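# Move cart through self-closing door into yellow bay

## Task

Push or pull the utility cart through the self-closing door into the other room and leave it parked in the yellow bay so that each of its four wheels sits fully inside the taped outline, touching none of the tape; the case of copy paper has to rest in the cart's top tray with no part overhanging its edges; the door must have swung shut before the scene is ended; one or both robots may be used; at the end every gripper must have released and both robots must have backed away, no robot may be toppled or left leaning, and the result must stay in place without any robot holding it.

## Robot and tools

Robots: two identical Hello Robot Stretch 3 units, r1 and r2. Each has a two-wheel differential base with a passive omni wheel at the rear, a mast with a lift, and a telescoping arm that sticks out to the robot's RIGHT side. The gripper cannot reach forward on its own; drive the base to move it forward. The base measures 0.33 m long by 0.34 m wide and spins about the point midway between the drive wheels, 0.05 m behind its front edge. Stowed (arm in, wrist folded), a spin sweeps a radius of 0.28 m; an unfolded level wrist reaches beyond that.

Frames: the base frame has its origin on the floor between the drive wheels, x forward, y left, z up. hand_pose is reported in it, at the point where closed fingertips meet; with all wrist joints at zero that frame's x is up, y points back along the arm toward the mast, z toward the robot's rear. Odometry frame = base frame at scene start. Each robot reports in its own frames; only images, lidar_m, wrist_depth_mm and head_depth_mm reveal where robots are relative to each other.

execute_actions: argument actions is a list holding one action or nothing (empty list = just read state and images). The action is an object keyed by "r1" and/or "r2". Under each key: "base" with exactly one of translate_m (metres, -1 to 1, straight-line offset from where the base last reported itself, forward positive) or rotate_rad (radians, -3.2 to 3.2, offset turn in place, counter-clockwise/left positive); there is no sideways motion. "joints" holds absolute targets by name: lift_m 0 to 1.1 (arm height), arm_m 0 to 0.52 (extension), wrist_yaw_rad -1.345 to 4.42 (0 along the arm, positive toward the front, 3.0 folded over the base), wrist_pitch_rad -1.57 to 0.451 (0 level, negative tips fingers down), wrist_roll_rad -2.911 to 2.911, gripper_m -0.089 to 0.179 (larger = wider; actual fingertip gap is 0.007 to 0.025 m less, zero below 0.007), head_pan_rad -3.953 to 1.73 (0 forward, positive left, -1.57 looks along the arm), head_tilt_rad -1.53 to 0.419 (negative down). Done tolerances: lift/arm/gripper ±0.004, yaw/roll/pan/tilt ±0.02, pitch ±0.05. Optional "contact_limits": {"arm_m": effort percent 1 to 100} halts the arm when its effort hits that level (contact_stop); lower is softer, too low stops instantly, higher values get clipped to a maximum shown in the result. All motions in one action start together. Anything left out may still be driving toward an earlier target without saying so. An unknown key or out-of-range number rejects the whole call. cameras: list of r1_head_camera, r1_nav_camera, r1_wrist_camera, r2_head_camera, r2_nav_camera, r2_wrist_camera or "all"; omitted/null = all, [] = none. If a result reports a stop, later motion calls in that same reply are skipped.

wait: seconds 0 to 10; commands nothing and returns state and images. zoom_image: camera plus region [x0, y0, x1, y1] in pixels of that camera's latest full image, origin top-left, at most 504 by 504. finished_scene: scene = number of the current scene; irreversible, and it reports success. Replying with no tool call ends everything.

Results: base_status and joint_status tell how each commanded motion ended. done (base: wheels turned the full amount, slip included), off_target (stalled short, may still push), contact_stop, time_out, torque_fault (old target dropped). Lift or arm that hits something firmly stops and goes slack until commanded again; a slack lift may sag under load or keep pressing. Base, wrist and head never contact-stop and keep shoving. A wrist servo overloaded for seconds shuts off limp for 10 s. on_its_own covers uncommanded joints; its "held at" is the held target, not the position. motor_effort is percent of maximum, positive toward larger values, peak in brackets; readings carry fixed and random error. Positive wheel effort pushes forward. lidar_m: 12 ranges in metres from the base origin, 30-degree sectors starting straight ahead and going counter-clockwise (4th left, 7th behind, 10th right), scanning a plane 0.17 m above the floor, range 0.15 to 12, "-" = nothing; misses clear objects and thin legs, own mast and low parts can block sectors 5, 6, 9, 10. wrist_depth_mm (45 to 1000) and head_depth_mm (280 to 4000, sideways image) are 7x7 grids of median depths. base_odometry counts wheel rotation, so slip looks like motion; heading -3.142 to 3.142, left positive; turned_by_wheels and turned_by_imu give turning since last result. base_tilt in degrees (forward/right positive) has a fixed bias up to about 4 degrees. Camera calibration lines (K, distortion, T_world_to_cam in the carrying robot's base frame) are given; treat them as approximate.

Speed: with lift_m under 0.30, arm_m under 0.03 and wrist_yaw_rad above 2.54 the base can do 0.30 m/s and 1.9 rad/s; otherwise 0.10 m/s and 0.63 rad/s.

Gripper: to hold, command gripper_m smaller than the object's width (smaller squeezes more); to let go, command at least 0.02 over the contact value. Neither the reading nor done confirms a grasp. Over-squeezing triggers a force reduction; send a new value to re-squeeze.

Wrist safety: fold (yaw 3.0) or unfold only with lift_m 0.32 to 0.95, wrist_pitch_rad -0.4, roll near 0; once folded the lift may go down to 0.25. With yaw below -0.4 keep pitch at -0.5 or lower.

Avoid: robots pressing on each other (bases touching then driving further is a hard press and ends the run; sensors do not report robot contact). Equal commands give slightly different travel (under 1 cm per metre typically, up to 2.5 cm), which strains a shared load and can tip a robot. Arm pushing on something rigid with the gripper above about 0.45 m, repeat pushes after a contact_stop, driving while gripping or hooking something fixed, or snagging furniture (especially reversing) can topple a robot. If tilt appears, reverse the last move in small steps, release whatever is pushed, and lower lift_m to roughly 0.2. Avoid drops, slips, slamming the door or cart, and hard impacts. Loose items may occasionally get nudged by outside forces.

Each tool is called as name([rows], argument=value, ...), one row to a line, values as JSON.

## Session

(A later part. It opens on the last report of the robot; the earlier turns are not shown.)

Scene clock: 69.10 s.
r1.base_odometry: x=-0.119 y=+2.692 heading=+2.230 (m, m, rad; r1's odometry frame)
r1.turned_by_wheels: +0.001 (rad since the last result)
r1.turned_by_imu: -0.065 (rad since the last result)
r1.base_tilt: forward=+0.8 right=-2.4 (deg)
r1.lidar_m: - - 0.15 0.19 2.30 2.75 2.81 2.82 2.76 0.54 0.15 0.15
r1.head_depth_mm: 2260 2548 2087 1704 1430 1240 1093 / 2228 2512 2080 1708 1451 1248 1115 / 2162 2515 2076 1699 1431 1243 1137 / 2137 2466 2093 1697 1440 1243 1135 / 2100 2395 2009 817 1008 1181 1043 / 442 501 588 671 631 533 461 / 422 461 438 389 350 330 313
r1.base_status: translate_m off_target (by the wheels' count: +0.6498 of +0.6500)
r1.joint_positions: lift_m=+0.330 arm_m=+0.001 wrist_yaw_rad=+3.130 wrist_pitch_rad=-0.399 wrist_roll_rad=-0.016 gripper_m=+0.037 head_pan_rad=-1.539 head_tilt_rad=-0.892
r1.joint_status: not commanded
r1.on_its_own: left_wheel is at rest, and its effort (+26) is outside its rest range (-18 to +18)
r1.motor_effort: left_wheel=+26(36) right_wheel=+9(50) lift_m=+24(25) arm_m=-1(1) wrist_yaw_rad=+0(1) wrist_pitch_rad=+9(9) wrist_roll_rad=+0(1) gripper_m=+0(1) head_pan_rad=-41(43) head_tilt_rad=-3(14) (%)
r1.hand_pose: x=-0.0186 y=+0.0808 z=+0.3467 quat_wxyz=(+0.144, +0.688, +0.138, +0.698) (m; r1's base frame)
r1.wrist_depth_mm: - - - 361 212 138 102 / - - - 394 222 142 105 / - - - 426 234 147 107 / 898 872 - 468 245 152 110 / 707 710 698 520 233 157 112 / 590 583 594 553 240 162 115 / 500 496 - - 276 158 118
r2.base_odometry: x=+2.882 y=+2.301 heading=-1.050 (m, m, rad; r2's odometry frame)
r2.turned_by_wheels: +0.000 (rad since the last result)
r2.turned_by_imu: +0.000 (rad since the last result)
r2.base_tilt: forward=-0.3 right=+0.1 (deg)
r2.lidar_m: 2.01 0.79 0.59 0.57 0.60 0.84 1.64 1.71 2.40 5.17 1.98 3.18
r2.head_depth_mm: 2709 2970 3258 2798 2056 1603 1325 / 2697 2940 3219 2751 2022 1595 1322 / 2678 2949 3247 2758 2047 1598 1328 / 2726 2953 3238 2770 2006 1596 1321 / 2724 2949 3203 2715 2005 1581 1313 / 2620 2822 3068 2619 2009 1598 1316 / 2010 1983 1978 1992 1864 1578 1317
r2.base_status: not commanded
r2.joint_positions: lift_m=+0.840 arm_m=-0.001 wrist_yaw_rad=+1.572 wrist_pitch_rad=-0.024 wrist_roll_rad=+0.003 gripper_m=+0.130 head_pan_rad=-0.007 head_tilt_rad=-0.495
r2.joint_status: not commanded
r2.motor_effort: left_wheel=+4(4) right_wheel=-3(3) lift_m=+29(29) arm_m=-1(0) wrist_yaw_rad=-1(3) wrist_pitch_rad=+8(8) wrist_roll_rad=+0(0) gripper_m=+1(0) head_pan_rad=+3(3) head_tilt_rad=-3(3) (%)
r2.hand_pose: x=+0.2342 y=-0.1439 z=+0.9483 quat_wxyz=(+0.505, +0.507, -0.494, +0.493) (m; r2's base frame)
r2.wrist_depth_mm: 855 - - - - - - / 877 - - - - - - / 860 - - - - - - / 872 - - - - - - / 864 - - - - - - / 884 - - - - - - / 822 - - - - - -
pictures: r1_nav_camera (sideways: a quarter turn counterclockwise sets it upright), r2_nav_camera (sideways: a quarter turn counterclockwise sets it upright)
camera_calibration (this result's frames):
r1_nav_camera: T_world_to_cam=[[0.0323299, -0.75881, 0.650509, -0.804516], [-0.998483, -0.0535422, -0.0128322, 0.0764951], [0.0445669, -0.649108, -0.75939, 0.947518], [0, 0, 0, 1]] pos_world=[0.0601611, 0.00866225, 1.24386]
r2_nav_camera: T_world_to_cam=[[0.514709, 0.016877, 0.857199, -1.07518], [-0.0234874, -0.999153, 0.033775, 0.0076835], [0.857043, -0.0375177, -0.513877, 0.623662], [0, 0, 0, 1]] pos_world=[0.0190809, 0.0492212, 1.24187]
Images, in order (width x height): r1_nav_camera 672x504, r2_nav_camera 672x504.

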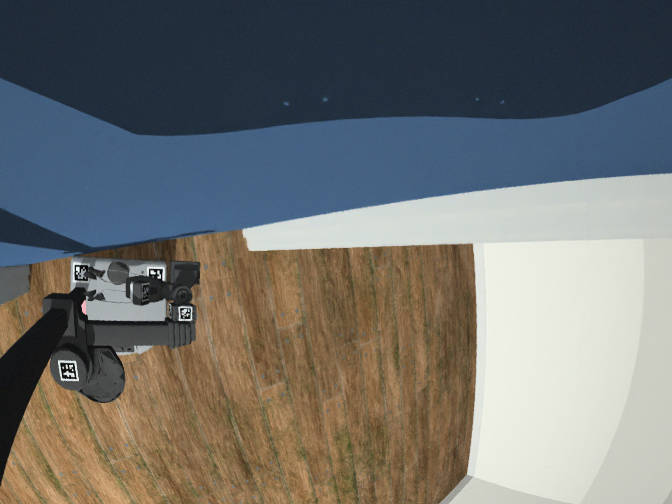

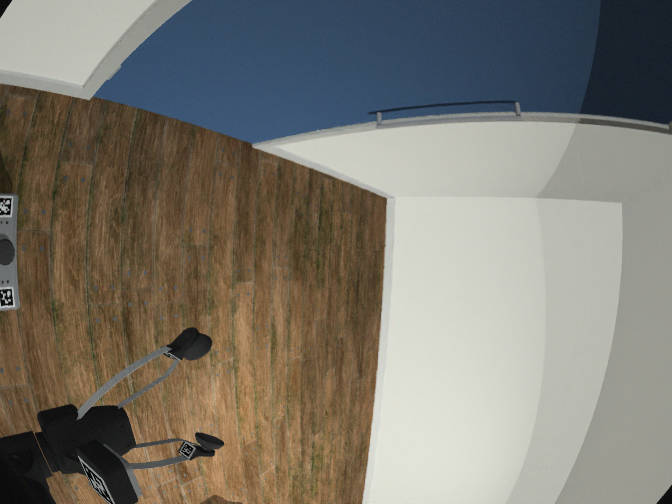

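execute_actions([
  {"r1":{"base":{"translate_m":-0.36},"joints":{"lift_m":0.26}}},
], cameras=[])

execute_actions([
  {"r1":{"base":{"rotate_rad":-3.1},"joints":{"head_pan_rad":-3.1}}},
], cameras=[])

execute_actions([
  {"r1":{"base":{"translate_m":-0.85},"joints":{"lift_m":0.33}}},
], cameras=["r2_wrist_camera","r1_nav_camera"])

Scene clock: 74.83 s.
r1.base_odometry: x=+0.102 y=+2.407 heading=+2.230 (m, m, rad; r1's odometry frame)
r1.turned_by_wheels: +0.000 (rad since the last result)
r1.turned_by_imu: -0.001 (rad since the last result)
r1.base_tilt: forward=+0.8 right=-2.6 (deg)
r1.lidar_m: 0.43 0.43 0.46 0.79 2.22 2.66 2.46 2.47 2.85 2.53 0.71 0.49
r1.head_depth_mm: 2413 2623 2070 1712 1436 1239 1099 / 2365 2563 2073 1694 1430 1243 1092 / 2305 2544 2084 1714 1434 1240 1123 / 2250 2512 2076 1691 1433 1239 1138 / 2180 2482 2083 1724 1450 1250 1094 / 2128 2428 2102 1698 1434 1243 1090 / 2109 2339 2013 1634 1398 1238 1090
r1.base_status: done
r1.joint_positions: lift_m=+0.260 arm_m=+0.001 wrist_yaw_rad=+3.130 wrist_pitch_rad=-0.399 wrist_roll_rad=-0.016 gripper_m=+0.037 head_pan_rad=-1.593 head_tilt_rad=-0.892
r1.joint_status: all done
r1.motor_effort: left_wheel=+1(19) right_wheel=+0(8) lift_m=+16(20) arm_m=-1(0) wrist_yaw_rad=+0(1) wrist_pitch_rad=+9(9) wrist_roll_rad=+0(0) gripper_m=-1(1) head_pan_rad=-5(41) head_tilt_rad=-2(3) (%)
r1.hand_pose: x=-0.0186 y=+0.0808 z=+0.2772 quat_wxyz=(+0.144, +0.688, +0.138, +0.698) (m; r1's base frame)
r1.wrist_depth_mm: - - - - 722 469 376 / - - - - 759 484 400 / - - - 983 778 480 429 / 766 759 - 729 687 500 454 / 600 597 590 586 595 539 461 / 504 509 - - - 473 449 / 437 - - - 412 405 401
r2.base_odometry: x=+2.882 y=+2.301 heading=-1.050 (m, m, rad; r2's odometry frame)
r2.turned_by_wheels: +0.000 (rad since the last result)
r2.turned_by_imu: +0.000 (rad since the last result)
r2.base_tilt: forward=-0.3 right=+0.2 (deg)
r2.lidar_m: 2.01 0.80 0.59 0.57 0.60 0.84 1.64 1.71 2.40 5.17 1.98 3.20
r2.head_depth_mm: 2722 2944 3226 2788 2029 1613 1334 / 2708 2949 3262 2757 2058 1596 1317 / 2676 2962 3198 2766 2019 1598 1315 / 2676 2916 3257 2781 2015 1603 1322 / 2696 2957 3164 2782 2036 1592 1324 / 2657 2854 3145 2617 2003 1598 1319 / 2020 1975 1991 1976 1866 1583 1313
r2.base_status: not commanded
r2.joint_positions: lift_m=+0.840 arm_m=-0.001 wrist_yaw_rad=+1.572 wrist_pitch_rad=-0.024 wrist_roll_rad=+0.003 gripper_m=+0.130 head_pan_rad=-0.007 head_tilt_rad=-0.495
r2.joint_status: not commanded
r2.motor_effort: left_wheel=+3(4) right_wheel=-3(3) lift_m=+29(29) arm_m=+0(0) wrist_yaw_rad=-2(1) wrist_pitch_rad=+8(8) wrist_roll_rad=+0(0) gripper_m=+0(1) head_pan_rad=+3(3) head_tilt_rad=-3(2) (%)
r2.hand_pose: x=+0.2342 y=-0.1439 z=+0.9483 quat_wxyz=(+0.505, +0.507, -0.494, +0.493) (m; r2's base frame)
r2.wrist_depth_mm: 864 - - - - - - / 871 - - - - - - / 853 - - - - - - / 872 - - - - - - / 883 - - - - - - / 871 - - - - - - / 821 - - - - - -
pictures: none
No camera images: the call's "cameras" was empty. Leave "cameras" out to get every camera's image.

Scene clock: 77.90 s.
r1.base_odometry: x=+0.102 y=+2.407 heading=-0.870 (m, m, rad; r1's odometry frame)
r1.turned_by_wheels: -3.100 (rad since the last result)
r1.turned_by_imu: -3.062 (rad since the last result)
r1.base_tilt: forward=+0.9 right=-2.4 (deg)
r1.lidar_m: 2.46 2.49 2.77 2.53 0.71 0.47 0.43 0.44 0.46 0.90 2.23 2.69
r1.head_depth_mm: 367 427 513 638 845 1173 1103 / 362 423 505 627 827 1177 1129 / 359 418 497 616 808 1170 - / 356 412 491 605 795 1147 - / 353 410 486 597 775 1108 1131 / 349 404 479 587 758 1077 1101 / 346 399 472 578 742 941 1078
r1.base_status: done
r1.joint_positions: lift_m=+0.260 arm_m=+0.001 wrist_yaw_rad=+3.130 wrist_pitch_rad=-0.399 wrist_roll_rad=-0.016 gripper_m=+0.037 head_pan_rad=-3.094 head_tilt_rad=-0.892
r1.joint_status: all done
r1.motor_effort: left_wheel=+3(9) right_wheel=-4(8) lift_m=+16(16) arm_m=-2(1) wrist_yaw_rad=+0(0) wrist_pitch_rad=+9(9) wrist_roll_rad=+0(0) gripper_m=-1(1) head_pan_rad=-4(64) head_tilt_rad=-2(3) (%)
r1.hand_pose: x=-0.0186 y=+0.0807 z=+0.2772 quat_wxyz=(+0.144, +0.688, +0.138, +0.698) (m; r1's base frame)
r1.wrist_depth_mm: 531 778 - - - - - / 556 803 - - - - - / 582 770 - 998 955 937 918 / 579 693 - 729 707 706 700 / 560 598 595 581 598 562 561 / 493 508 - - - 470 465 / 441 - - - 408 404 400
r2.base_odometry: x=+2.882 y=+2.301 heading=-1.050 (m, m, rad; r2's odometry frame)
r2.turned_by_wheels: +0.000 (rad since the last result)
r2.turned_by_imu: +0.000 (rad since the last result)
r2.base_tilt: forward=-0.4 right=+0.2 (deg)
r2.lidar_m: 2.02 0.79 0.59 0.57 0.60 0.84 1.64 1.72 2.40 5.19 1.97 3.20
r2.head_depth_mm: 2717 2943 3223 2789 2039 1619 1315 / 2699 2947 3223 2787 2032 1607 1328 / 2714 2983 3212 2746 2044 1603 1322 / 2688 2922 3196 2806 2010 1593 1318 / 2673 2910 3146 2758 2008 1592 1317 / 2641 2877 3111 2581 2014 1589 1313 / 2001 2021 1983 1987 1851 1585 1316
r2.base_status: not commanded
r2.joint_positions: lift_m=+0.840 arm_m=-0.001 wrist_yaw_rad=+1.572 wrist_pitch_rad=-0.024 wrist_roll_rad=+0.003 gripper_m=+0.130 head_pan_rad=-0.007 head_tilt_rad=-0.495
r2.joint_status: not commanded
r2.motor_effort: left_wheel=+4(4) right_wheel=-4(3) lift_m=+30(29) arm_m=+0(0) wrist_yaw_rad=-1(2) wrist_pitch_rad=+8(8) wrist_roll_rad=+0(1) gripper_m=+0(0) head_pan_rad=+3(2) head_tilt_rad=-3(3) (%)
r2.hand_pose: x=+0.2342 y=-0.1439 z=+0.9483 quat_wxyz=(+0.505, +0.507, -0.494, +0.493) (m; r2's base frame)
r2.wrist_depth_mm: 853 - - - - - - / 863 - - - - - - / 866 - - - - - - / 862 - - - - - - / 863 - - - - - - / 896 - - - - - - / 819 - - - - - -
pictures: none
No camera images: the call's "cameras" was empty. Leave "cameras" out to get every camera's image.

Scene clock: 87.03 s.
r1.base_odometry: x=-0.447 y=+3.057 heading=-0.870 (m, m, rad; r1's odometry frame)
r1.turned_by_wheels: +0.000 (rad since the last result)
r1.turned_by_imu: +0.002 (rad since the last result)
r1.base_tilt: forward=+0.9 right=-2.5 (deg)
r1.lidar_m: 3.28 3.33 0.37 0.25 0.24 0.24 0.31 2.03 2.56 2.34 0.59 0.55
r1.head_depth_mm: - - 297 331 379 444 534 / - 301 340 391 459 561 - / 306 346 400 476 585 717 - / 364 425 509 631 830 1175 - / 2268 2395 2088 1702 1448 1239 1129 / 2161 2219 2098 1695 1429 1249 1118 / 3252 2594 2074 1689 1428 1248 1104
r1.base_status: done
r1.joint_positions: lift_m=+0.330 arm_m=+0.001 wrist_yaw_rad=+3.130 wrist_pitch_rad=-0.400 wrist_roll_rad=-0.016 gripper_m=+0.037 head_pan_rad=-3.094 head_tilt_rad=-0.894
r1.joint_status: all done
r1.motor_effort: left_wheel=+0(37) right_wheel=-12(43) lift_m=+24(26) arm_m=-1(1) wrist_yaw_rad=+0(1) wrist_pitch_rad=+9(9) wrist_roll_rad=+0(0) gripper_m=-1(0) head_pan_rad=-4(4) head_tilt_rad=-3(3) (%)
r1.hand_pose: x=-0.0186 y=+0.0807 z=+0.3465 quat_wxyz=(+0.144, +0.688, +0.138, +0.698) (m; r1's base frame)
r1.wrist_depth_mm: 188 205 - 286 353 455 - / 198 220 - 309 388 516 - / 206 234 - 335 427 602 - / 218 248 - 367 483 699 797 / 230 265 304 407 591 662 652 / 245 285 324 463 552 557 542 / 262 300 - - 484 480 477
r2.base_odometry: x=+2.882 y=+2.301 heading=-1.050 (m, m, rad; r2's odometry frame)
r2.turned_by_wheels: +0.000 (rad since the last result)
r2.turned_by_imu: +0.001 (rad since the last result)
r2.base_tilt: forward=-0.5 right=+0.4 (deg)
r2.lidar_m: 0.52 0.51 0.54 0.57 0.60 0.84 1.64 1.71 2.39 5.20 1.98 0.67
r2.head_depth_mm: 532 581 680 2598 2037 1608 1329 / 515 565 632 699 780 990 1295 / 488 532 586 656 742 853 1000 / 461 502 552 610 686 778 903 / 439 475 520 571 636 717 819 / 418 451 491 537 593 665 748 / 400 430 465 506 558 616 692
r2.base_status: not commanded
r2.joint_positions: lift_m=+0.840 arm_m=-0.001 wrist_yaw_rad=+1.572 wrist_pitch_rad=-0.024 wrist_roll_rad=+0.003 gripper_m=+0.130 head_pan_rad=-0.007 head_tilt_rad=-0.495
r2.joint_status: not commanded
r2.motor_effort: left_wheel=+4(4) right_wheel=-3(3) lift_m=+29(29) arm_m=+0(0) wrist_yaw_rad=-4(2) wrist_pitch_rad=+8(8) wrist_roll_rad=+0(1) gripper_m=-1(1) head_pan_rad=+3(3) head_tilt_rad=-3(3) (%)
r2.hand_pose: x=+0.2342 y=-0.1439 z=+0.9483 quat_wxyz=(+0.505, +0.507, -0.494, +0.493) (m; r2's base frame)
r2.wrist_depth_mm: 377 415 459 508 - - - / 391 428 466 523 - - - / 394 435 481 537 - - - / 405 446 490 552 - - - / 412 448 499 566 - - - / 420 - 510 582 - - - / 424 483 525 606 - - -
pictures: r1_nav_camera (sideways: a quarter turn counterclockwise sets it upright), r2_wrist_camera
camera_calibration (this result's frames):
r1_nav_camera: T_world_to_cam=[[-0.759249, -0.0440125, 0.64931, -0.798125], [-0.0688292, 0.997545, -0.012866, 0.0708683], [-0.64715, -0.0544601, -0.760415, 0.95307], [0, 0, 0, 1]] pos_world=[0.0156818, -0.0539175, 1.24387]
r2_wrist_camera: T_world_to_cam=[[-0.00746373, -0.999807, 0.0181509, -0.159317], [-0.143114, -0.0168965, -0.989562, 1.01825], [0.989678, -0.00998346, -0.14296, 0.0674405], [0, 0, 0, 1]] pos_world=[0.0777925, -0.141408, 1.02016]
Images, in order (width x height): r1_nav_camera 672x504, r2_wrist_camera 644x364.

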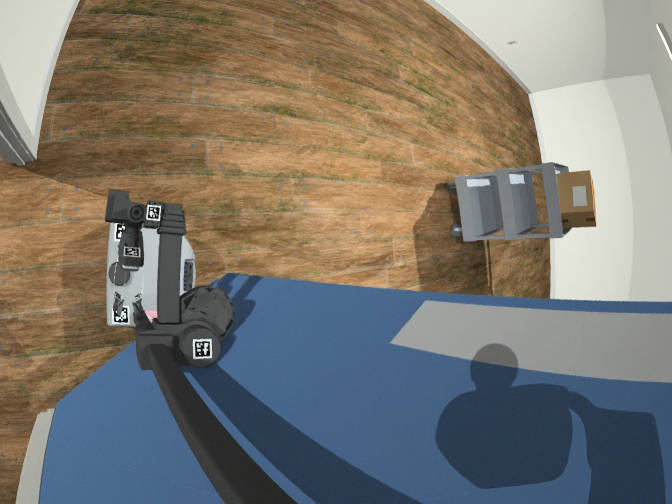

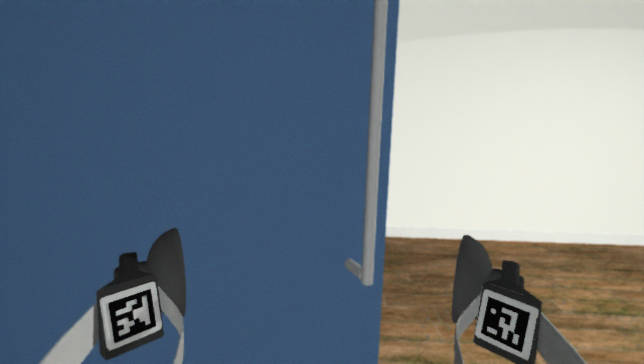

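execute_actions([
  {"r2":{"base":{"translate_m":0.37},"joints":{"arm_m":0.085,"gripper_m":0.09}}},
], cameras=["r2_wrist_camera"])

Scene clock: 94.40 s.
r1.base_odometry: x=-0.447 y=+3.057 heading=-0.870 (m, m, rad; r1's odometry frame)
r1.turned_by_wheels: +0.000 (rad since the last result)
r1.turned_by_imu: +0.001 (rad since the last result)
r1.base_tilt: forward=+0.9 right=-2.4 (deg)
r1.lidar_m: 3.27 3.32 0.37 0.25 0.24 0.24 0.31 2.03 2.56 2.34 0.59 0.56
r1.head_depth_mm: - - 298 331 379 444 536 / - 301 340 389 461 560 - / 306 346 400 476 583 718 - / 364 424 506 632 833 1174 - / 2264 2360 2061 1698 1430 1237 1140 / 2167 2204 2087 1709 1430 1243 1112 / 3224 2613 2094 1694 1428 1245 1094
r1.base_status: not commanded
r1.joint_positions: lift_m=+0.330 arm_m=+0.001 wrist_yaw_rad=+3.130 wrist_pitch_rad=-0.400 wrist_roll_rad=-0.016 gripper_m=+0.037 head_pan_rad=-3.094 head_tilt_rad=-0.894
r1.joint_status: not commanded
r1.motor_effort: left_wheel=-1(1) right_wheel=-12(13) lift_m=+25(25) arm_m=-1(1) wrist_yaw_rad=+0(0) wrist_pitch_rad=+9(9) wrist_roll_rad=+0(0) gripper_m=+0(1) head_pan_rad=-4(3) head_tilt_rad=-2(2) (%)
r1.hand_pose: x=-0.0186 y=+0.0807 z=+0.3465 quat_wxyz=(+0.144, +0.688, +0.138, +0.698) (m; r1's base frame)
r1.wrist_depth_mm: 187 206 - 287 354 458 - / 197 220 - 308 386 518 - / 206 234 - 337 430 602 - / 218 248 - 366 485 697 808 / 230 266 302 407 595 666 652 / 245 283 323 466 552 554 548 / 261 300 - - 484 481 466
r2.base_odometry: x=+3.066 y=+1.980 heading=-1.049 (m, m, rad; r2's odometry frame)
r2.turned_by_wheels: +0.000 (rad since the last result)
r2.turned_by_imu: +0.002 (rad since the last result)
r2.base_tilt: forward=-0.3 right=+0.3 (deg)
r2.lidar_m: 0.18 0.17 0.19 0.27 0.59 0.82 2.01 2.10 2.94 1.88 1.91 0.23
r2.head_depth_mm: - - - - - 301 360 / - - - - - - 317 / - - - - - - 294 / - - - - - - - / - - - - - - - / - - - - - - - / - - - - - - -
r2.base_status: done
r2.joint_positions: lift_m=+0.840 arm_m=+0.085 wrist_yaw_rad=+1.571 wrist_pitch_rad=-0.024 wrist_roll_rad=+0.003 gripper_m=+0.090 head_pan_rad=-0.007 head_tilt_rad=-0.495
r2.joint_status: all done
r2.motor_effort: left_wheel=+4(11) right_wheel=-3(3) lift_m=+29(29) arm_m=+4(4) wrist_yaw_rad=-1(2) wrist_pitch_rad=+8(8) wrist_roll_rad=+0(0) gripper_m=+0(96) head_pan_rad=+2(2) head_tilt_rad=-3(3) (%)
r2.hand_pose: x=+0.2342 y=-0.2296 z=+0.9483 quat_wxyz=(+0.506, +0.507, -0.494, +0.493) (m; r2's base frame)
r2.wrist_depth_mm: 155 166 183 195 - - - / 158 170 187 200 - - - / 161 174 193 204 - - - / 165 177 197 212 - - - / 168 181 203 215 - - - / 172 182 215 224 - - - / 176 189 216 229 - - -
pictures: r2_wrist_camera
camera_calibration (this result's frames):
r2_wrist_camera: T_world_to_cam=[[-0.00856016, -0.999799, 0.0181502, -0.24479], [-0.143055, -0.0167397, -0.989573, 1.01686], [0.989678, -0.0110674, -0.142883, 0.0662628], [0, 0, 0, 1]] pos_world=[0.0777921, -0.226986, 1.02016]
Images, in order (width x height): r2_wrist_camera 644x364.

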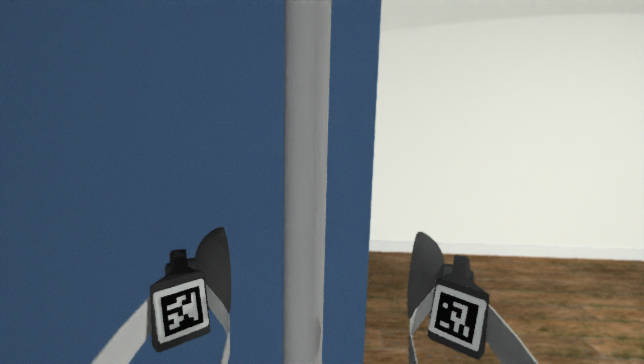

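execute_actions([
  {"r2":{"base":{"translate_m":0.045},"joints":{"gripper_m":0.065}}},
], cameras=[])

execute_actions([
  {"r2":{"joints":{"gripper_m":-0.03}}},
], cameras=[])

execute_actions([
  {"r2":{"base":{"translate_m":-0.2},"joints":{"arm_m":0.12,"gripper_m":-0.07}}},
], cameras=[])

execute_actions([
  {"r2":{"base":{"translate_m":-0.22},"joints":{"gripper_m":-0.06}}},
], cameras=["r2_wrist_camera"])

Scene clock: 98.40 s.
r1.base_odometry: x=-0.447 y=+3.057 heading=-0.869 (m, m, rad; r1's odometry frame)
r1.turned_by_wheels: +0.000 (rad since the last result)
r1.turned_by_imu: +0.001 (rad since the last result)
r1.base_tilt: forward=+0.8 right=-2.4 (deg)
r1.lidar_m: 3.29 3.31 0.37 0.25 0.24 0.24 0.31 2.03 2.56 2.34 0.59 0.55
r1.head_depth_mm: - - 297 331 380 444 533 / - 301 339 390 460 558 - / 306 346 400 476 584 718 - / 364 425 508 630 837 1176 - / 2314 2372 2069 1699 1440 1237 1129 / 2168 2194 2069 1693 1427 1239 1118 / 3260 2597 2073 1710 1444 1247 1095
r1.base_status: not commanded
r1.joint_positions: lift_m=+0.330 arm_m=+0.001 wrist_yaw_rad=+3.130 wrist_pitch_rad=-0.400 wrist_roll_rad=-0.016 gripper_m=+0.037 head_pan_rad=-3.094 head_tilt_rad=-0.894
r1.joint_status: not commanded
r1.on_its_own: right_wheel is at rest, and its effort (-26) is outside its rest range (-18 to +18)
r1.motor_effort: left_wheel=-5(5) right_wheel=-26(27) lift_m=+25(25) arm_m=-1(1) wrist_yaw_rad=-1(1) wrist_pitch_rad=+9(9) wrist_roll_rad=+0(0) gripper_m=+1(1) head_pan_rad=-4(4) head_tilt_rad=-2(1) (%)
r1.hand_pose: x=-0.0186 y=+0.0807 z=+0.3465 quat_wxyz=(+0.144, +0.688, +0.138, +0.698) (m; r1's base frame)
r1.wrist_depth_mm: 187 205 - 288 353 460 - / 198 219 - 308 386 521 - / 206 233 - 337 429 602 - / 217 249 - 367 482 701 812 / 230 265 303 408 590 664 655 / 245 286 324 461 554 556 550 / 261 301 - - 486 477 469
r2.base_odometry: x=+3.089 y=+1.941 heading=-1.050 (m, m, rad; r2's odometry frame)
r2.turned_by_wheels: -0.001 (rad since the last result)
r2.turned_by_imu: -0.034 (rad since the last result)
r2.base_tilt: forward=-0.5 right=+0.2 (deg)
r2.lidar_m: 0.15 - 0.15 0.21 0.57 0.79 2.05 2.12 2.90 1.87 1.89 0.19
r2.head_depth_mm: - - - - - - 297 / - - - - - - - / - - - - - - - / - - - - - - - / - - - - - - - / - - - - - - - / - - - - - - -
r2.base_status: done
r2.joint_positions: lift_m=+0.840 arm_m=+0.085 wrist_yaw_rad=+1.594 wrist_pitch_rad=-0.027 wrist_roll_rad=+0.003 gripper_m=+0.065 head_pan_rad=-0.007 head_tilt_rad=-0.495
r2.joint_status: all done
r2.on_its_own: right_wheel is at rest, and its effort (+24) is outside its rest range (-18 to +18); wrist_yaw_rad is at rest, and its effort (-26) is outside its rest range (-12 to +12)
r2.motor_effort: left_wheel=+0(14) right_wheel=+24(34) lift_m=+28(29) arm_m=+3(4) wrist_yaw_rad=-26(27) wrist_pitch_rad=+9(10) wrist_roll_rad=+0(0) gripper_m=-4(90) head_pan_rad=+2(3) head_tilt_rad=-3(3) (%)
r2.hand_pose: x=+0.2341 y=-0.2239 z=+0.9475 quat_wxyz=(+0.501, +0.513, -0.488, +0.498) (m; r2's base frame)
r2.wrist_depth_mm: 133 143 157 108 - - - / 136 146 162 111 - - - / 139 149 166 115 - - - / 142 153 170 119 - - - / 145 157 176 124 - - - / 148 160 186 204 - - - / 152 161 186 211 - - -
pictures: none
No camera images: the call's "cameras" was empty. Leave "cameras" out to get every camera's image.

Scene clock: 99.83 s.
r1.base_odometry: x=-0.447 y=+3.057 heading=-0.870 (m, m, rad; r1's odometry frame)
r1.turned_by_wheels: +0.000 (rad since the last result)
r1.turned_by_imu: +0.000 (rad since the last result)
r1.base_tilt: forward=+0.9 right=-2.5 (deg)
r1.lidar_m: 3.28 3.31 0.37 0.25 0.24 0.24 0.31 2.03 2.55 2.34 0.59 0.56
r1.head_depth_mm: - - 296 331 379 444 535 / - 301 340 391 461 560 - / 306 346 400 475 583 719 - / 364 425 507 629 836 1180 - / 2305 2360 2079 1694 1435 1240 1135 / 2153 2183 2079 1692 1436 1244 1114 / 3178 2608 2077 1696 1435 1243 1097
r1.base_status: not commanded
r1.joint_positions: lift_m=+0.330 arm_m=+0.001 wrist_yaw_rad=+3.130 wrist_pitch_rad=-0.400 wrist_roll_rad=-0.016 gripper_m=+0.037 head_pan_rad=-3.094 head_tilt_rad=-0.894
r1.joint_status: not commanded
r1.motor_effort: left_wheel=-1(4) right_wheel=-16(25) lift_m=+25(25) arm_m=-1(1) wrist_yaw_rad=+0(0) wrist_pitch_rad=+9(9) wrist_roll_rad=+0(0) gripper_m=-1(1) head_pan_rad=-4(4) head_tilt_rad=-2(2) (%)
r1.hand_pose: x=-0.0186 y=+0.0807 z=+0.3465 quat_wxyz=(+0.144, +0.688, +0.138, +0.698) (m; r1's base frame)
r1.wrist_depth_mm: 187 205 - 286 352 454 - / 197 219 - 309 387 520 - / 207 233 - 335 432 604 - / 218 248 - 367 481 695 806 / 230 266 303 405 592 665 652 / 246 285 324 469 556 559 551 / 261 299 - - 481 476 471
r2.base_odometry: x=+3.089 y=+1.941 heading=-1.050 (m, m, rad; r2's odometry frame)
r2.turned_by_wheels: +0.000 (rad since the last result)
r2.turned_by_imu: -0.002 (rad since the last result)
r2.base_tilt: forward=-0.4 right=+0.2 (deg)
r2.lidar_m: 0.15 - 0.15 0.21 0.57 0.79 2.05 2.12 2.88 1.88 1.89 0.19
r2.head_depth_mm: - - - - - - 297 / - - - - - - - / - - - - - - - / - - - - - - - / - - - - - - - / - - - - - - - / - - - - - - -
r2.base_status: not commanded
r2.joint_positions: lift_m=+0.840 arm_m=+0.085 wrist_yaw_rad=+1.638 wrist_pitch_rad=-0.026 wrist_roll_rad=+0.003 gripper_m=-0.029 head_pan_rad=-0.007 head_tilt_rad=-0.496
r2.joint_status: all done
r2.on_its_own: wrist_yaw_rad is held at +1.639, not at your +1.570, by its stall guard, which is not easing now
r2.motor_effort: left_wheel=+0(8) right_wheel=+4(23) lift_m=+28(28) arm_m=+3(3) wrist_yaw_rad=+1(60) wrist_pitch_rad=+9(10) wrist_roll_rad=+0(0) gripper_m=-22(98) head_pan_rad=+2(2) head_tilt_rad=-3(3) (%)
r2.hand_pose: x=+0.2336 y=-0.2125 z=+0.9479 quat_wxyz=(+0.489, +0.524, -0.476, +0.509) (m; r2's base frame)
r2.wrist_depth_mm: 133 142 156 106 - - - / 136 145 159 110 - - - / 139 148 164 113 - - - / 141 152 168 118 - - - / 145 155 171 117 - - - / 148 159 172 120 - - - / 151 163 183 128 - - -
pictures: none
No camera images: the call's "cameras" was empty. Leave "cameras" out to get every camera's image.

Scene clock: 103.17 s.
r1.base_odometry: x=-0.447 y=+3.057 heading=-0.870 (m, m, rad; r1's odometry frame)
r1.turned_by_wheels: +0.000 (rad since the last result)
r1.turned_by_imu: +0.000 (rad since the last result)
r1.base_tilt: forward=+1.0 right=-2.4 (deg)
r1.lidar_m: 3.29 3.32 0.43 0.33 0.32 0.34 0.49 2.03 2.56 2.34 0.60 0.55
r1.head_depth_mm: 391 425 466 519 579 655 753 / 3808 2488 568 635 732 857 - / 3895 2703 2073 1688 1367 1178 - / 3821 2690 2081 1699 1436 1245 - / 2275 2375 2081 1689 1453 1242 1134 / 2163 2206 2093 1706 1428 1245 1108 / 3327 2553 2083 1704 1433 1244 1092
r1.base_status: not commanded
r1.joint_positions: lift_m=+0.330 arm_m=+0.001 wrist_yaw_rad=+3.130 wrist_pitch_rad=-0.400 wrist_roll_rad=-0.016 gripper_m=+0.037 head_pan_rad=-3.094 head_tilt_rad=-0.894
r1.joint_status: not commanded
r1.motor_effort: left_wheel=+1(1) right_wheel=-1(16) lift_m=+25(25) arm_m=-2(1) wrist_yaw_rad=+0(1) wrist_pitch_rad=+9(9) wrist_roll_rad=+0(0) gripper_m=+0(0) head_pan_rad=-5(4) head_tilt_rad=-2(2) (%)
r1.hand_pose: x=-0.0186 y=+0.0807 z=+0.3465 quat_wxyz=(+0.144, +0.688, +0.138, +0.698) (m; r1's base frame)
r1.wrist_depth_mm: 253 273 - 348 402 469 - / 268 292 - 376 438 532 - / 285 312 - 412 481 610 - / 303 336 - 449 535 697 808 / 324 362 402 500 620 651 650 / 349 391 434 542 563 553 546 / 369 419 - - 477 474 471
r2.base_odometry: x=+2.989 y=+2.115 heading=-1.049 (m, m, rad; r2's odometry frame)
r2.turned_by_wheels: +0.001 (rad since the last result)
r2.turned_by_imu: +0.001 (rad since the last result)
r2.base_tilt: forward=+3.5 right=+0.1 (deg)
r2.lidar_m: 0.23 0.23 0.26 0.42 0.58 0.79 1.86 1.93 2.63 5.21 1.92 0.27
r2.head_depth_mm: - - - - - - 310 / - - - - - - 293 / - - - - - - - / - - - - - - - / - - - - - - - / - - - - - - - / - - - - - - -
r2.base_status: done
r2.joint_positions: lift_m=+0.840 arm_m=+0.120 wrist_yaw_rad=+1.596 wrist_pitch_rad=+0.039 wrist_roll_rad=+0.003 gripper_m=-0.058 head_pan_rad=-0.007 head_tilt_rad=-0.496
r2.joint_status: gripper_m off_target (ended at -0.058, target -0.070); the others done
r2.on_its_own: base_tilt is 3.8 degrees off its reading at the scene's start (forward=-0.3 right=+0.1); gripper_m is held at -0.059, not at your -0.070, by its stall guard, which is still easing; right_wheel is at rest, and its effort (-30) is outside its rest range (-18 to +18)
r2.motor_effort: left_wheel=+12(17) right_wheel=-30(43) lift_m=+26(28) arm_m=+2(8) wrist_yaw_rad=-6(68) wrist_pitch_rad=-13(13) wrist_roll_rad=-1(0) gripper_m=-31(98) head_pan_rad=+3(3) head_tilt_rad=-2(3) (%)
r2.hand_pose: x=+0.2355 y=-0.2583 z=+0.9646 quat_wxyz=(+0.483, +0.497, -0.504, +0.515) (m; r2's base frame)
r2.wrist_depth_mm: 147 154 165 114 191 - - / 150 157 168 117 196 - - / 153 161 172 122 200 - - / 156 165 177 183 - - - / 161 169 181 124 - - - / 163 173 183 126 - - - / 168 177 192 137 - - -
pictures: none
No camera images: the call's "cameras" was empty. Leave "cameras" out to get every camera's image.

Scene clock: 106.33 s.
r1.base_odometry: x=-0.447 y=+3.057 heading=-0.870 (m, m, rad; r1's odometry frame)
r1.turned_by_wheels: +0.000 (rad since the last result)
r1.turned_by_imu: +0.000 (rad since the last result)
r1.base_tilt: forward=+0.9 right=-2.5 (deg)
r1.lidar_m: 3.28 3.32 0.43 0.33 0.33 0.35 0.51 2.03 2.55 2.34 0.59 0.55
r1.head_depth_mm: 413 447 490 540 603 681 778 / 3753 2684 625 667 762 892 - / 3826 2687 2088 1719 1401 1224 - / 3847 2710 2080 1696 1454 1241 - / 2260 2401 2042 1717 1428 1241 1132 / 2155 2182 2092 1700 1442 1239 1112 / 3264 2579 2095 1689 1440 1237 1095
r1.base_status: not commanded
r1.joint_positions: lift_m=+0.330 arm_m=+0.001 wrist_yaw_rad=+3.130 wrist_pitch_rad=-0.400 wrist_roll_rad=-0.016 gripper_m=+0.037 head_pan_rad=-3.094 head_tilt_rad=-0.894
r1.joint_status: not commanded
r1.motor_effort: left_wheel=+1(1) right_wheel=-1(1) lift_m=+25(25) arm_m=-2(1) wrist_yaw_rad=+1(0) wrist_pitch_rad=+9(9) wrist_roll_rad=+1(0) gripper_m=-1(2) head_pan_rad=-4(4) head_tilt_rad=-2(2) (%)
r1.hand_pose: x=-0.0186 y=+0.0807 z=+0.3465 quat_wxyz=(+0.144, +0.688, +0.138, +0.698) (m; r1's base frame)
r1.wrist_depth_mm: 262 279 - 357 405 473 - / 277 301 - 386 445 535 - / 293 321 - 416 489 612 - / 313 344 - 455 548 711 812 / 335 374 411 508 624 661 647 / 360 403 442 551 561 553 545 / 386 437 - - 477 476 467
r2.base_odometry: x=+2.879 y=+2.305 heading=-1.048 (m, m, rad; r2's odometry frame)
r2.turned_by_wheels: +0.001 (rad since the last result)
r2.turned_by_imu: +0.000 (rad since the last result)
r2.base_tilt: forward=+15.7 right=+0.3 (deg)
r2.lidar_m: 0.41 0.41 0.46 0.56 0.58 0.79 1.75 1.81 2.46 2.30 0.83 0.49
r2.head_depth_mm: - - - - - - 370 / - - - - - - 327 / - - - - - - - / - - - - - - - / - - - - - - - / - - - - - - - / - - - - - - -
r2.base_status: done
r2.joint_positions: lift_m=+0.841 arm_m=+0.120 wrist_yaw_rad=+1.585 wrist_pitch_rad=+0.217 wrist_roll_rad=+0.003 gripper_m=-0.045 head_pan_rad=-0.007 head_tilt_rad=-0.495
r2.joint_status: gripper_m off_target (ended at -0.045, target -0.060)
r2.on_its_own: base_tilt is 16.0 degrees off its reading at the scene's start (forward=-0.3 right=+0.1); gripper_m is held at -0.046, not at your -0.060, by its stall guard, which is still easing; right_wheel is at rest, and its effort (-26) is outside its rest range (-18 to +18); wrist_pitch_rad is at rest, and its effort (-73) is outside its rest range (-20 to +32)
r2.motor_effort: left_wheel=+14(43) right_wheel=-26(61) lift_m=+9(26) arm_m=+1(2) wrist_yaw_rad=+6(8) wrist_pitch_rad=-73(75) wrist_roll_rad=-1(0) gripper_m=-26(47) head_pan_rad=+2(3) head_tilt_rad=-3(3) (%)
r2.hand_pose: x=+0.2340 y=-0.2611 z=+1.0111 quat_wxyz=(+0.438, +0.448, -0.548, +0.554) (m; r2's base frame)
r2.wrist_depth_mm: 145 152 162 111 188 - - / 148 156 166 115 193 - - / 152 160 170 119 200 - - / 156 165 176 124 206 - - / 160 169 181 124 - - - / 165 173 184 126 - - - / 169 179 194 134 - - -
pictures: r2_wrist_camera
camera_calibration (this result's frames):
r2_wrist_camera: T_world_to_cam=[[0.00191235, -0.999877, 0.015538, -0.27727], [0.0975015, -0.0152775, -0.995118, 1.02809], [0.995234, 0.00341799, 0.0974603, -0.165459], [0, 0, 0, 1]] pos_world=[0.0649602, -0.260964, 1.04351]
Images, in order (width x height): r2_wrist_camera 644x364.

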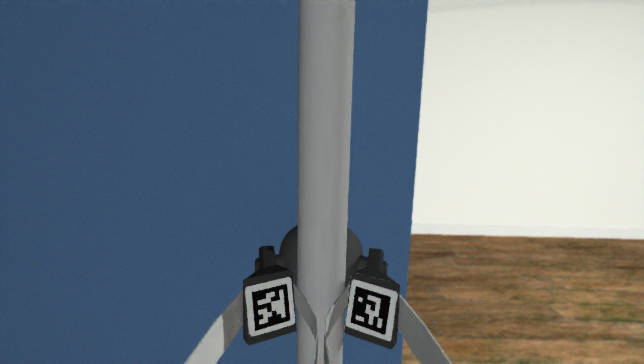

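execute_actions([
  {"r2":{"base":{"translate_m":0.4},"joints":{"arm_m":0.09}}},
], cameras=[])

execute_actions([
  {"r2":{"joints":{"gripper_m":0.09}}},
], cameras=[])

execute_actions([
  {"r2":{"base":{"translate_m":-0.6},"joints":{"arm_m":0}}},
], cameras=[])

execute_actions([
  {"r2":{"base":{"rotate_rad":1.58},"joints":{"wrist_yaw_rad":0,"wrist_pitch_rad":0}}},
], cameras=[])

execute_actions([
  {"r2":{"base":{"translate_m":-0.22},"joints":{"arm_m":0.3}}},
], cameras=["r2_wrist_camera"])

Scene clock: 114.90 s.
r1.base_odometry: x=-0.447 y=+3.057 heading=-0.870 (m, m, rad; r1's odometry frame)
r1.turned_by_wheels: +0.000 (rad since the last result)
r1.turned_by_imu: +0.002 (rad since the last result)
r1.base_tilt: forward=+0.8 right=-2.4 (deg)
r1.lidar_m: 3.27 3.32 0.37 0.25 0.24 0.24 0.31 2.03 2.56 2.34 0.59 0.56
r1.head_depth_mm: - - 297 330 379 444 532 / - 301 338 391 460 562 - / 306 346 400 476 581 718 - / 364 424 507 632 835 1175 - / 2256 2385 2105 1689 1444 1241 1137 / 2175 2190 2077 1700 1435 1246 1122 / 3233 2575 2088 1712 1430 1244 1098
r1.base_status: not commanded
r1.joint_positions: lift_m=+0.330 arm_m=+0.001 wrist_yaw_rad=+3.130 wrist_pitch_rad=-0.400 wrist_roll_rad=-0.016 gripper_m=+0.037 head_pan_rad=-3.094 head_tilt_rad=-0.894
r1.joint_status: not commanded
r1.motor_effort: left_wheel=+1(5) right_wheel=-5(22) lift_m=+25(25) arm_m=-1(1) wrist_yaw_rad=+0(0) wrist_pitch_rad=+9(9) wrist_roll_rad=+0(0) gripper_m=-1(0) head_pan_rad=-4(4) head_tilt_rad=-2(2) (%)
r1.hand_pose: x=-0.0186 y=+0.0807 z=+0.3465 quat_wxyz=(+0.144, +0.688, +0.138, +0.698) (m; r1's base frame)
r1.wrist_depth_mm: 187 205 - 286 352 459 - / 197 220 - 309 385 518 - / 206 232 - 336 433 610 - / 217 248 - 367 482 705 803 / 231 263 303 406 588 664 649 / 245 284 323 463 554 549 551 / 261 300 - - 482 474 471
r2.base_odometry: x=+3.079 y=+1.959 heading=-1.047 (m, m, rad; r2's odometry frame)
r2.turned_by_wheels: +0.001 (rad since the last result)
r2.turned_by_imu: +0.002 (rad since the last result)
r2.base_tilt: forward=+0.3 right=+0.1 (deg)
r2.lidar_m: 0.16 0.15 0.16 0.23 0.57 0.79 2.03 2.10 2.87 1.88 1.89 0.21
r2.head_depth_mm: - - - - - - 311 / - - - - - - - / - - - - - - - / - - - - - - - / - - - - - - - / - - - - - - - / - - - - - - -
r2.base_status: done
r2.joint_positions: lift_m=+0.840 arm_m=+0.090 wrist_yaw_rad=+1.645 wrist_pitch_rad=+0.046 wrist_roll_rad=-0.003 gripper_m=-0.039 head_pan_rad=-0.007 head_tilt_rad=-0.495
r2.joint_status: all done
r2.on_its_own: wrist_yaw_rad is held at +1.625, not at your +1.570, by its stall guard, which is not easing now; wrist_pitch_rad is held at +0.234, not at your +0.000, by its stall guard, which is still easing; gripper_m is held at -0.040, not at your -0.060, by its stall guard, which is not easing now; right_wheel is at rest, and its effort (-29) is outside its rest range (-18 to +18); wrist_yaw_rad is at rest, and its effort (-25) is outside its rest range (-12 to +12)
r2.motor_effort: left_wheel=+12(32) right_wheel=-29(29) lift_m=+36(36) arm_m=+2(9) wrist_yaw_rad=-25(86) wrist_pitch_rad=+64(66) wrist_roll_rad=+3(3) gripper_m=-24(30) head_pan_rad=+3(3) head_tilt_rad=-3(3) (%)
r2.hand_pose: x=+0.2350 y=-0.2156 z=+0.9660 quat_wxyz=(+0.470, +0.506, -0.492, +0.530) (m; r2's base frame)
r2.wrist_depth_mm: 143 153 167 121 - - - / 145 155 170 179 - - - / 148 158 173 126 - - - / 149 160 176 127 - - - / 151 163 179 128 - - - / 155 166 178 127 - - - / 156 168 186 133 - - -
pictures: none
No camera images: the call's "cameras" was empty. Leave "cameras" out to get every camera's image.

Scene clock: 118.37 s.
r1.base_odometry: x=-0.447 y=+3.057 heading=-0.870 (m, m, rad; r1's odometry frame)
r1.turned_by_wheels: +0.000 (rad since the last result)
r1.turned_by_imu: +0.001 (rad since the last result)
r1.base_tilt: forward=+0.9 right=-2.5 (deg)
r1.lidar_m: 3.27 3.31 0.37 0.25 0.24 0.24 0.31 2.02 2.55 2.34 0.59 0.56
r1.head_depth_mm: - - 297 331 379 445 535 / - 302 340 391 460 560 - / 306 346 400 476 585 718 - / 364 423 507 630 835 1173 - / 2259 2372 2089 1700 1439 1252 1131 / 2168 2214 2086 1716 1444 1255 1111 / 3233 2628 2084 1695 1435 1238 1090
r1.base_status: not commanded
r1.joint_positions: lift_m=+0.330 arm_m=+0.001 wrist_yaw_rad=+3.130 wrist_pitch_rad=-0.400 wrist_roll_rad=-0.016 gripper_m=+0.037 head_pan_rad=-3.094 head_tilt_rad=-0.894
r1.joint_status: not commanded
r1.motor_effort: left_wheel=-2(1) right_wheel=-12(12) lift_m=+25(25) arm_m=-1(1) wrist_yaw_rad=-1(0) wrist_pitch_rad=+9(9) wrist_roll_rad=+0(0) gripper_m=-1(0) head_pan_rad=-4(4) head_tilt_rad=-2(2) (%)
r1.hand_pose: x=-0.0186 y=+0.0807 z=+0.3465 quat_wxyz=(+0.144, +0.688, +0.138, +0.698) (m; r1's base frame)
r1.wrist_depth_mm: 188 206 - 287 353 458 - / 198 221 - 310 387 519 - / 206 233 - 335 429 606 - / 218 248 - 368 483 701 810 / 230 266 303 405 594 659 645 / 246 285 323 463 552 555 541 / 262 300 - - 483 476 470
r2.base_odometry: x=+3.079 y=+1.959 heading=-1.048 (m, m, rad; r2's odometry frame)
r2.turned_by_wheels: -0.001 (rad since the last result)
r2.turned_by_imu: -0.004 (rad since the last result)
r2.base_tilt: forward=-0.3 right=+0.2 (deg)
r2.lidar_m: 0.16 0.16 0.17 0.24 0.57 0.79 2.02 2.09 2.85 1.88 1.89 0.22
r2.head_depth_mm: - - - - - 294 344 / - - - - - - 304 / - - - - - - - / - - - - - - - / - - - - - - - / - - - - - - - / - - - - - - -
r2.base_status: not commanded
r2.joint_positions: lift_m=+0.840 arm_m=+0.090 wrist_yaw_rad=+1.626 wrist_pitch_rad=+0.210 wrist_roll_rad=-0.003 gripper_m=+0.090 head_pan_rad=-0.006 head_tilt_rad=-0.499
r2.joint_status: all done
r2.on_its_own: wrist_yaw_rad is held at +1.625, not at your +1.570, by its stall guard, which is not easing now; wrist_pitch_rad is held at +0.234, not at your +0.000, by its stall guard, which is not easing now
r2.motor_effort: left_wheel=+1(47) right_wheel=+0(31) lift_m=+29(36) arm_m=+2(2) wrist_yaw_rad=-1(25) wrist_pitch_rad=+8(64) wrist_roll_rad=+3(3) gripper_m=+0(93) head_pan_rad=+2(3) head_tilt_rad=-1(2) (%)
r2.hand_pose: x=+0.2339 y=-0.2206 z=+1.0084 quat_wxyz=(+0.431, +0.459, -0.536, +0.562) (m; r2's base frame)
r2.wrist_depth_mm: 168 181 202 216 - - - / 168 181 201 213 - - - / 166 178 199 211 - - - / 165 178 198 211 - - - / 164 179 199 210 - - - / 164 174 201 147 - - - / 163 174 196 146 - - -
pictures: none
No camera images: the call's "cameras" was empty. Leave "cameras" out to get every camera's image.

Scene clock: 125.80 s.
r1.base_odometry: x=-0.447 y=+3.057 heading=-0.870 (m, m, rad; r1's odometry frame)
r1.turned_by_wheels: +0.000 (rad since the last result)
r1.turned_by_imu: +0.001 (rad since the last result)
r1.base_tilt: forward=+0.9 right=-2.4 (deg)
r1.lidar_m: 3.29 3.31 0.37 0.25 0.24 0.24 0.31 2.03 2.55 2.34 0.59 0.55
r1.head_depth_mm: - - 297 331 379 444 534 / - 301 340 390 460 559 - / 306 346 400 475 581 718 - / 364 425 508 631 834 1173 - / 2291 2379 2086 1702 1440 1245 1132 / 2200 2200 2088 1693 1435 1240 1113 / 3265 2578 2074 1707 1430 1240 1091
r1.base_status: not commanded
r1.joint_positions: lift_m=+0.330 arm_m=+0.001 wrist_yaw_rad=+3.130 wrist_pitch_rad=-0.400 wrist_roll_rad=-0.016 gripper_m=+0.037 head_pan_rad=-3.094 head_tilt_rad=-0.894
r1.joint_status: not commanded
r1.motor_effort: left_wheel=-2(2) right_wheel=-12(12) lift_m=+25(25) arm_m=-2(1) wrist_yaw_rad=+0(0) wrist_pitch_rad=+9(9) wrist_roll_rad=+0(0) gripper_m=+0(1) head_pan_rad=-4(4) head_tilt_rad=-2(2) (%)
r1.hand_pose: x=-0.0186 y=+0.0807 z=+0.3465 quat_wxyz=(+0.144, +0.688, +0.138, +0.698) (m; r1's base frame)
r1.wrist_depth_mm: 187 205 - 285 353 460 - / 197 220 - 308 388 518 - / 206 233 - 337 426 605 - / 218 249 - 368 484 698 819 / 230 265 303 405 589 664 660 / 244 284 323 467 553 556 548 / 261 299 - - 480 478 473
r2.base_odometry: x=+2.780 y=+2.479 heading=-1.048 (m, m, rad; r2's odometry frame)
r2.turned_by_wheels: +0.000 (rad since the last result)
r2.turned_by_imu: -0.002 (rad since the last result)
r2.base_tilt: forward=-0.6 right=+0.3 (deg)
r2.lidar_m: 0.71 0.69 0.58 0.55 0.57 0.78 1.43 1.47 2.00 5.20 2.09 0.94
r2.head_depth_mm: 2921 3177 3493 2739 2026 1597 1329 / 732 805 3447 2627 2023 1590 1384 / 697 761 844 944 1072 1237 1318 / 658 713 786 874 977 1122 1251 / 623 678 737 810 905 1018 1166 / 593 637 694 757 836 933 1060 / 564 605 653 713 781 864 968
r2.base_status: done
r2.joint_positions: lift_m=+0.840 arm_m=+0.000 wrist_yaw_rad=+1.626 wrist_pitch_rad=+0.210 wrist_roll_rad=-0.003 gripper_m=+0.090 head_pan_rad=-0.006 head_tilt_rad=-0.499
r2.joint_status: all done
r2.on_its_own: wrist_yaw_rad is held at +1.625, not at your +1.570, by its stall guard, which is not easing now; wrist_pitch_rad is held at +0.234, not at your +0.000, by its stall guard, which is not easing now
r2.motor_effort: left_wheel=+1(5) right_wheel=-1(4) lift_m=+29(28) arm_m=-4(2) wrist_yaw_rad=+0(1) wrist_pitch_rad=+8(8) wrist_roll_rad=+3(3) gripper_m=+0(0) head_pan_rad=+2(2) head_tilt_rad=-1(2) (%)
r2.hand_pose: x=+0.2339 y=-0.1314 z=+1.0084 quat_wxyz=(+0.431, +0.459, -0.536, +0.562) (m; r2's base frame)
r2.wrist_depth_mm: 562 620 700 775 - - - / 565 607 671 756 - - - / 560 602 680 758 - - - / 559 598 666 740 - - - / 547 605 666 741 - - - / 546 590 683 733 - - - / 542 590 666 737 - - -
pictures: none
No camera images: the call's "cameras" was empty. Leave "cameras" out to get every camera's image.

Scene clock: 129.27 s.
r1.base_odometry: x=-0.447 y=+3.057 heading=-0.870 (m, m, rad; r1's odometry frame)
r1.turned_by_wheels: +0.000 (rad since the last result)
r1.turned_by_imu: +0.000 (rad since the last result)
r1.base_tilt: forward=+0.9 right=-2.5 (deg)
r1.lidar_m: 3.29 3.31 0.37 0.25 0.24 0.24 0.31 2.03 2.55 2.34 0.59 0.56
r1.head_depth_mm: - - 297 331 379 444 534 / - 301 339 390 459 557 - / 306 345 400 476 584 717 - / 364 424 507 632 836 1177 - / 2301 2406 2081 1705 1438 1236 1130 / 2173 2163 2081 1693 1434 1236 1109 / 3277 2584 2089 1691 1444 1243 1096
r1.base_status: not commanded
r1.joint_positions: lift_m=+0.330 arm_m=+0.001 wrist_yaw_rad=+3.130 wrist_pitch_rad=-0.400 wrist_roll_rad=-0.016 gripper_m=+0.037 head_pan_rad=-3.094 head_tilt_rad=-0.894
r1.joint_status: not commanded
r1.motor_effort: left_wheel=-2(1) right_wheel=-12(12) lift_m=+25(25) arm_m=-1(1) wrist_yaw_rad=+0(1) wrist_pitch_rad=+9(9) wrist_roll_rad=+0(0) gripper_m=-1(2) head_pan_rad=-4(4) head_tilt_rad=-2(2) (%)
r1.hand_pose: x=-0.0186 y=+0.0807 z=+0.3465 quat_wxyz=(+0.144, +0.688, +0.138, +0.698) (m; r1's base frame)
r1.wrist_depth_mm: 187 206 - 287 352 455 - / 197 220 - 308 385 518 - / 206 234 - 337 429 605 - / 217 248 - 366 481 708 807 / 229 266 304 408 588 662 648 / 245 284 323 463 555 557 550 / 261 298 - - 480 479 475
r2.base_odometry: x=+2.780 y=+2.479 heading=+0.532 (m, m, rad; r2's odometry frame)
r2.turned_by_wheels: +1.580 (rad since the last result)
r2.turned_by_imu: +1.604 (rad since the last result)
r2.base_tilt: forward=-0.4 right=+0.2 (deg)
r2.lidar_m: 0.56 0.58 0.79 1.43 1.48 2.04 5.20 2.09 0.92 0.71 0.69 0.57
r2.head_depth_mm: 448 489 535 595 664 763 884 / 446 485 532 590 664 753 873 / 443 482 530 587 659 746 863 / 441 479 527 582 652 741 857 / 438 477 521 579 648 734 851 / 437 476 520 576 642 731 840 / 435 472 515 571 636 725 833
r2.base_status: done
r2.joint_positions: lift_m=+0.840 arm_m=+0.000 wrist_yaw_rad=+0.001 wrist_pitch_rad=-0.018 wrist_roll_rad=-0.003 gripper_m=+0.090 head_pan_rad=-0.006 head_tilt_rad=-0.499
r2.joint_status: all done
r2.motor_effort: left_wheel=-3(10) right_wheel=+3(9) lift_m=+29(29) arm_m=-4(4) wrist_yaw_rad=+0(5) wrist_pitch_rad=+6(7) wrist_roll_rad=+3(3) gripper_m=+0(0) head_pan_rad=+1(2) head_tilt_rad=-1(1) (%)
r2.hand_pose: x=-0.0211 y=-0.4011 z=+0.9499 quat_wxyz=(+0.708, +0.007, -0.706, -0.006) (m; r2's base frame)
r2.wrist_depth_mm: 363 398 445 495 562 - - / 372 409 453 510 566 - - / 377 413 466 527 591 - - / 386 426 474 536 611 - - / 396 436 492 550 624 - - / 401 436 518 574 627 - - / 412 447 514 582 664 - -
pictures: none
No camera images: the call's "cameras" was empty. Leave "cameras" out to get every camera's image.

Scene clock: 132.97 s.
r1.base_odometry: x=-0.447 y=+3.057 heading=-0.870 (m, m, rad; r1's odometry frame)
r1.turned_by_wheels: +0.000 (rad since the last result)
r1.turned_by_imu: +0.001 (rad since the last result)
r1.base_tilt: forward=+0.7 right=-2.4 (deg)
r1.lidar_m: 3.28 3.30 0.37 0.25 0.24 0.24 0.31 2.03 2.56 2.34 0.59 0.55
r1.head_depth_mm: - - 297 331 378 443 535 / - 301 340 391 460 559 - / 306 346 399 475 584 721 - / 364 424 506 631 835 1167 - / 2313 2410 2078 1707 1431 1247 1135 / 2176 2217 2068 1701 1436 1252 1109 / 3240 2562 2091 1697 1435 1238 1093
r1.base_status: not commanded
r1.joint_positions: lift_m=+0.330 arm_m=+0.001 wrist_yaw_rad=+3.130 wrist_pitch_rad=-0.400 wrist_roll_rad=-0.016 gripper_m=+0.037 head_pan_rad=-3.094 head_tilt_rad=-0.894
r1.joint_status: not commanded
r1.motor_effort: left_wheel=-2(1) right_wheel=-12(12) lift_m=+25(25) arm_m=-1(1) wrist_yaw_rad=+0(0) wrist_pitch_rad=+9(9) wrist_roll_rad=+0(0) gripper_m=-1(2) head_pan_rad=-4(4) head_tilt_rad=-2(2) (%)
r1.hand_pose: x=-0.0186 y=+0.0807 z=+0.3465 quat_wxyz=(+0.144, +0.688, +0.138, +0.698) (m; r1's base frame)
r1.wrist_depth_mm: 188 206 - 287 352 461 - / 198 219 - 307 386 521 - / 207 234 - 337 432 599 - / 217 247 - 366 486 695 811 / 231 267 302 408 587 659 660 / 244 285 324 466 550 559 551 / 261 298 - - 478 476 469
r2.base_odometry: x=+2.590 y=+2.367 heading=+0.532 (m, m, rad; r2's odometry frame)
r2.turned_by_wheels: +0.000 (rad since the last result)
r2.turned_by_imu: -0.001 (rad since the last result)
r2.base_tilt: forward=-0.4 right=+0.1 (deg)
r2.lidar_m: 0.77 0.81 1.11 1.43 1.48 2.05 4.97 1.89 3.41 0.80 0.79 0.80
r2.head_depth_mm: 641 700 771 854 959 1090 1237 / 642 696 766 851 953 1085 1230 / 639 693 761 845 947 1076 1230 / 633 688 755 836 933 1066 1223 / 630 686 750 833 928 1059 1225 / 626 680 743 826 917 1051 1212 / 622 677 742 817 917 1039 1195
r2.base_status: done
r2.joint_positions: lift_m=+0.840 arm_m=+0.300 wrist_yaw_rad=+0.000 wrist_pitch_rad=-0.019 wrist_roll_rad=-0.003 gripper_m=+0.090 head_pan_rad=-0.006 head_tilt_rad=-0.499
r2.joint_status: all done
r2.motor_effort: left_wheel=-3(10) right_wheel=+3(5) lift_m=+28(29) arm_m=+4(2) wrist_yaw_rad=+0(1) wrist_pitch_rad=+7(7) wrist_roll_rad=+3(3) gripper_m=+0(0) head_pan_rad=+2(2) head_tilt_rad=-1(1) (%)
r2.hand_pose: x=-0.0214 y=-0.7003 z=+0.9497 quat_wxyz=(+0.708, +0.007, -0.706, -0.007) (m; r2's base frame)
r2.wrist_depth_mm: 240 258 286 325 - - - / 245 266 294 329 - - - / 249 272 303 340 - - - / 254 275 308 349 - - - / 259 282 318 358 - - - / 264 284 334 364 - - - / 270 293 338 381 - - -
pictures: r2_wrist_camera
camera_calibration (this result's frames):
r2_wrist_camera: T_world_to_cam=[[-0.999673, 0.00823221, 0.024227, -0.0386186], [-0.0228601, 0.138011, -0.990167, 1.08523], [-0.0114948, -0.990397, -0.137777, -0.397878], [0, 0, 0, 1]] pos_world=[-0.018371, -0.543513, 1.02068]
Images, in order (width x height): r2_wrist_camera 644x364.

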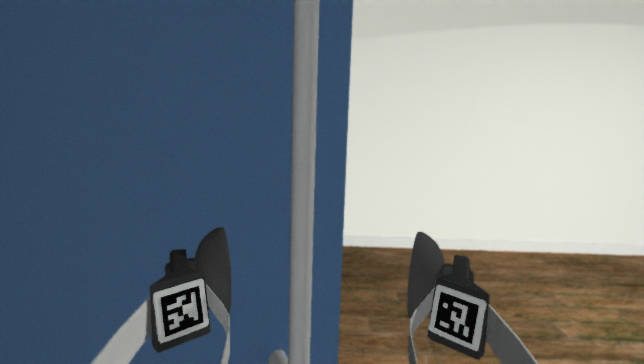

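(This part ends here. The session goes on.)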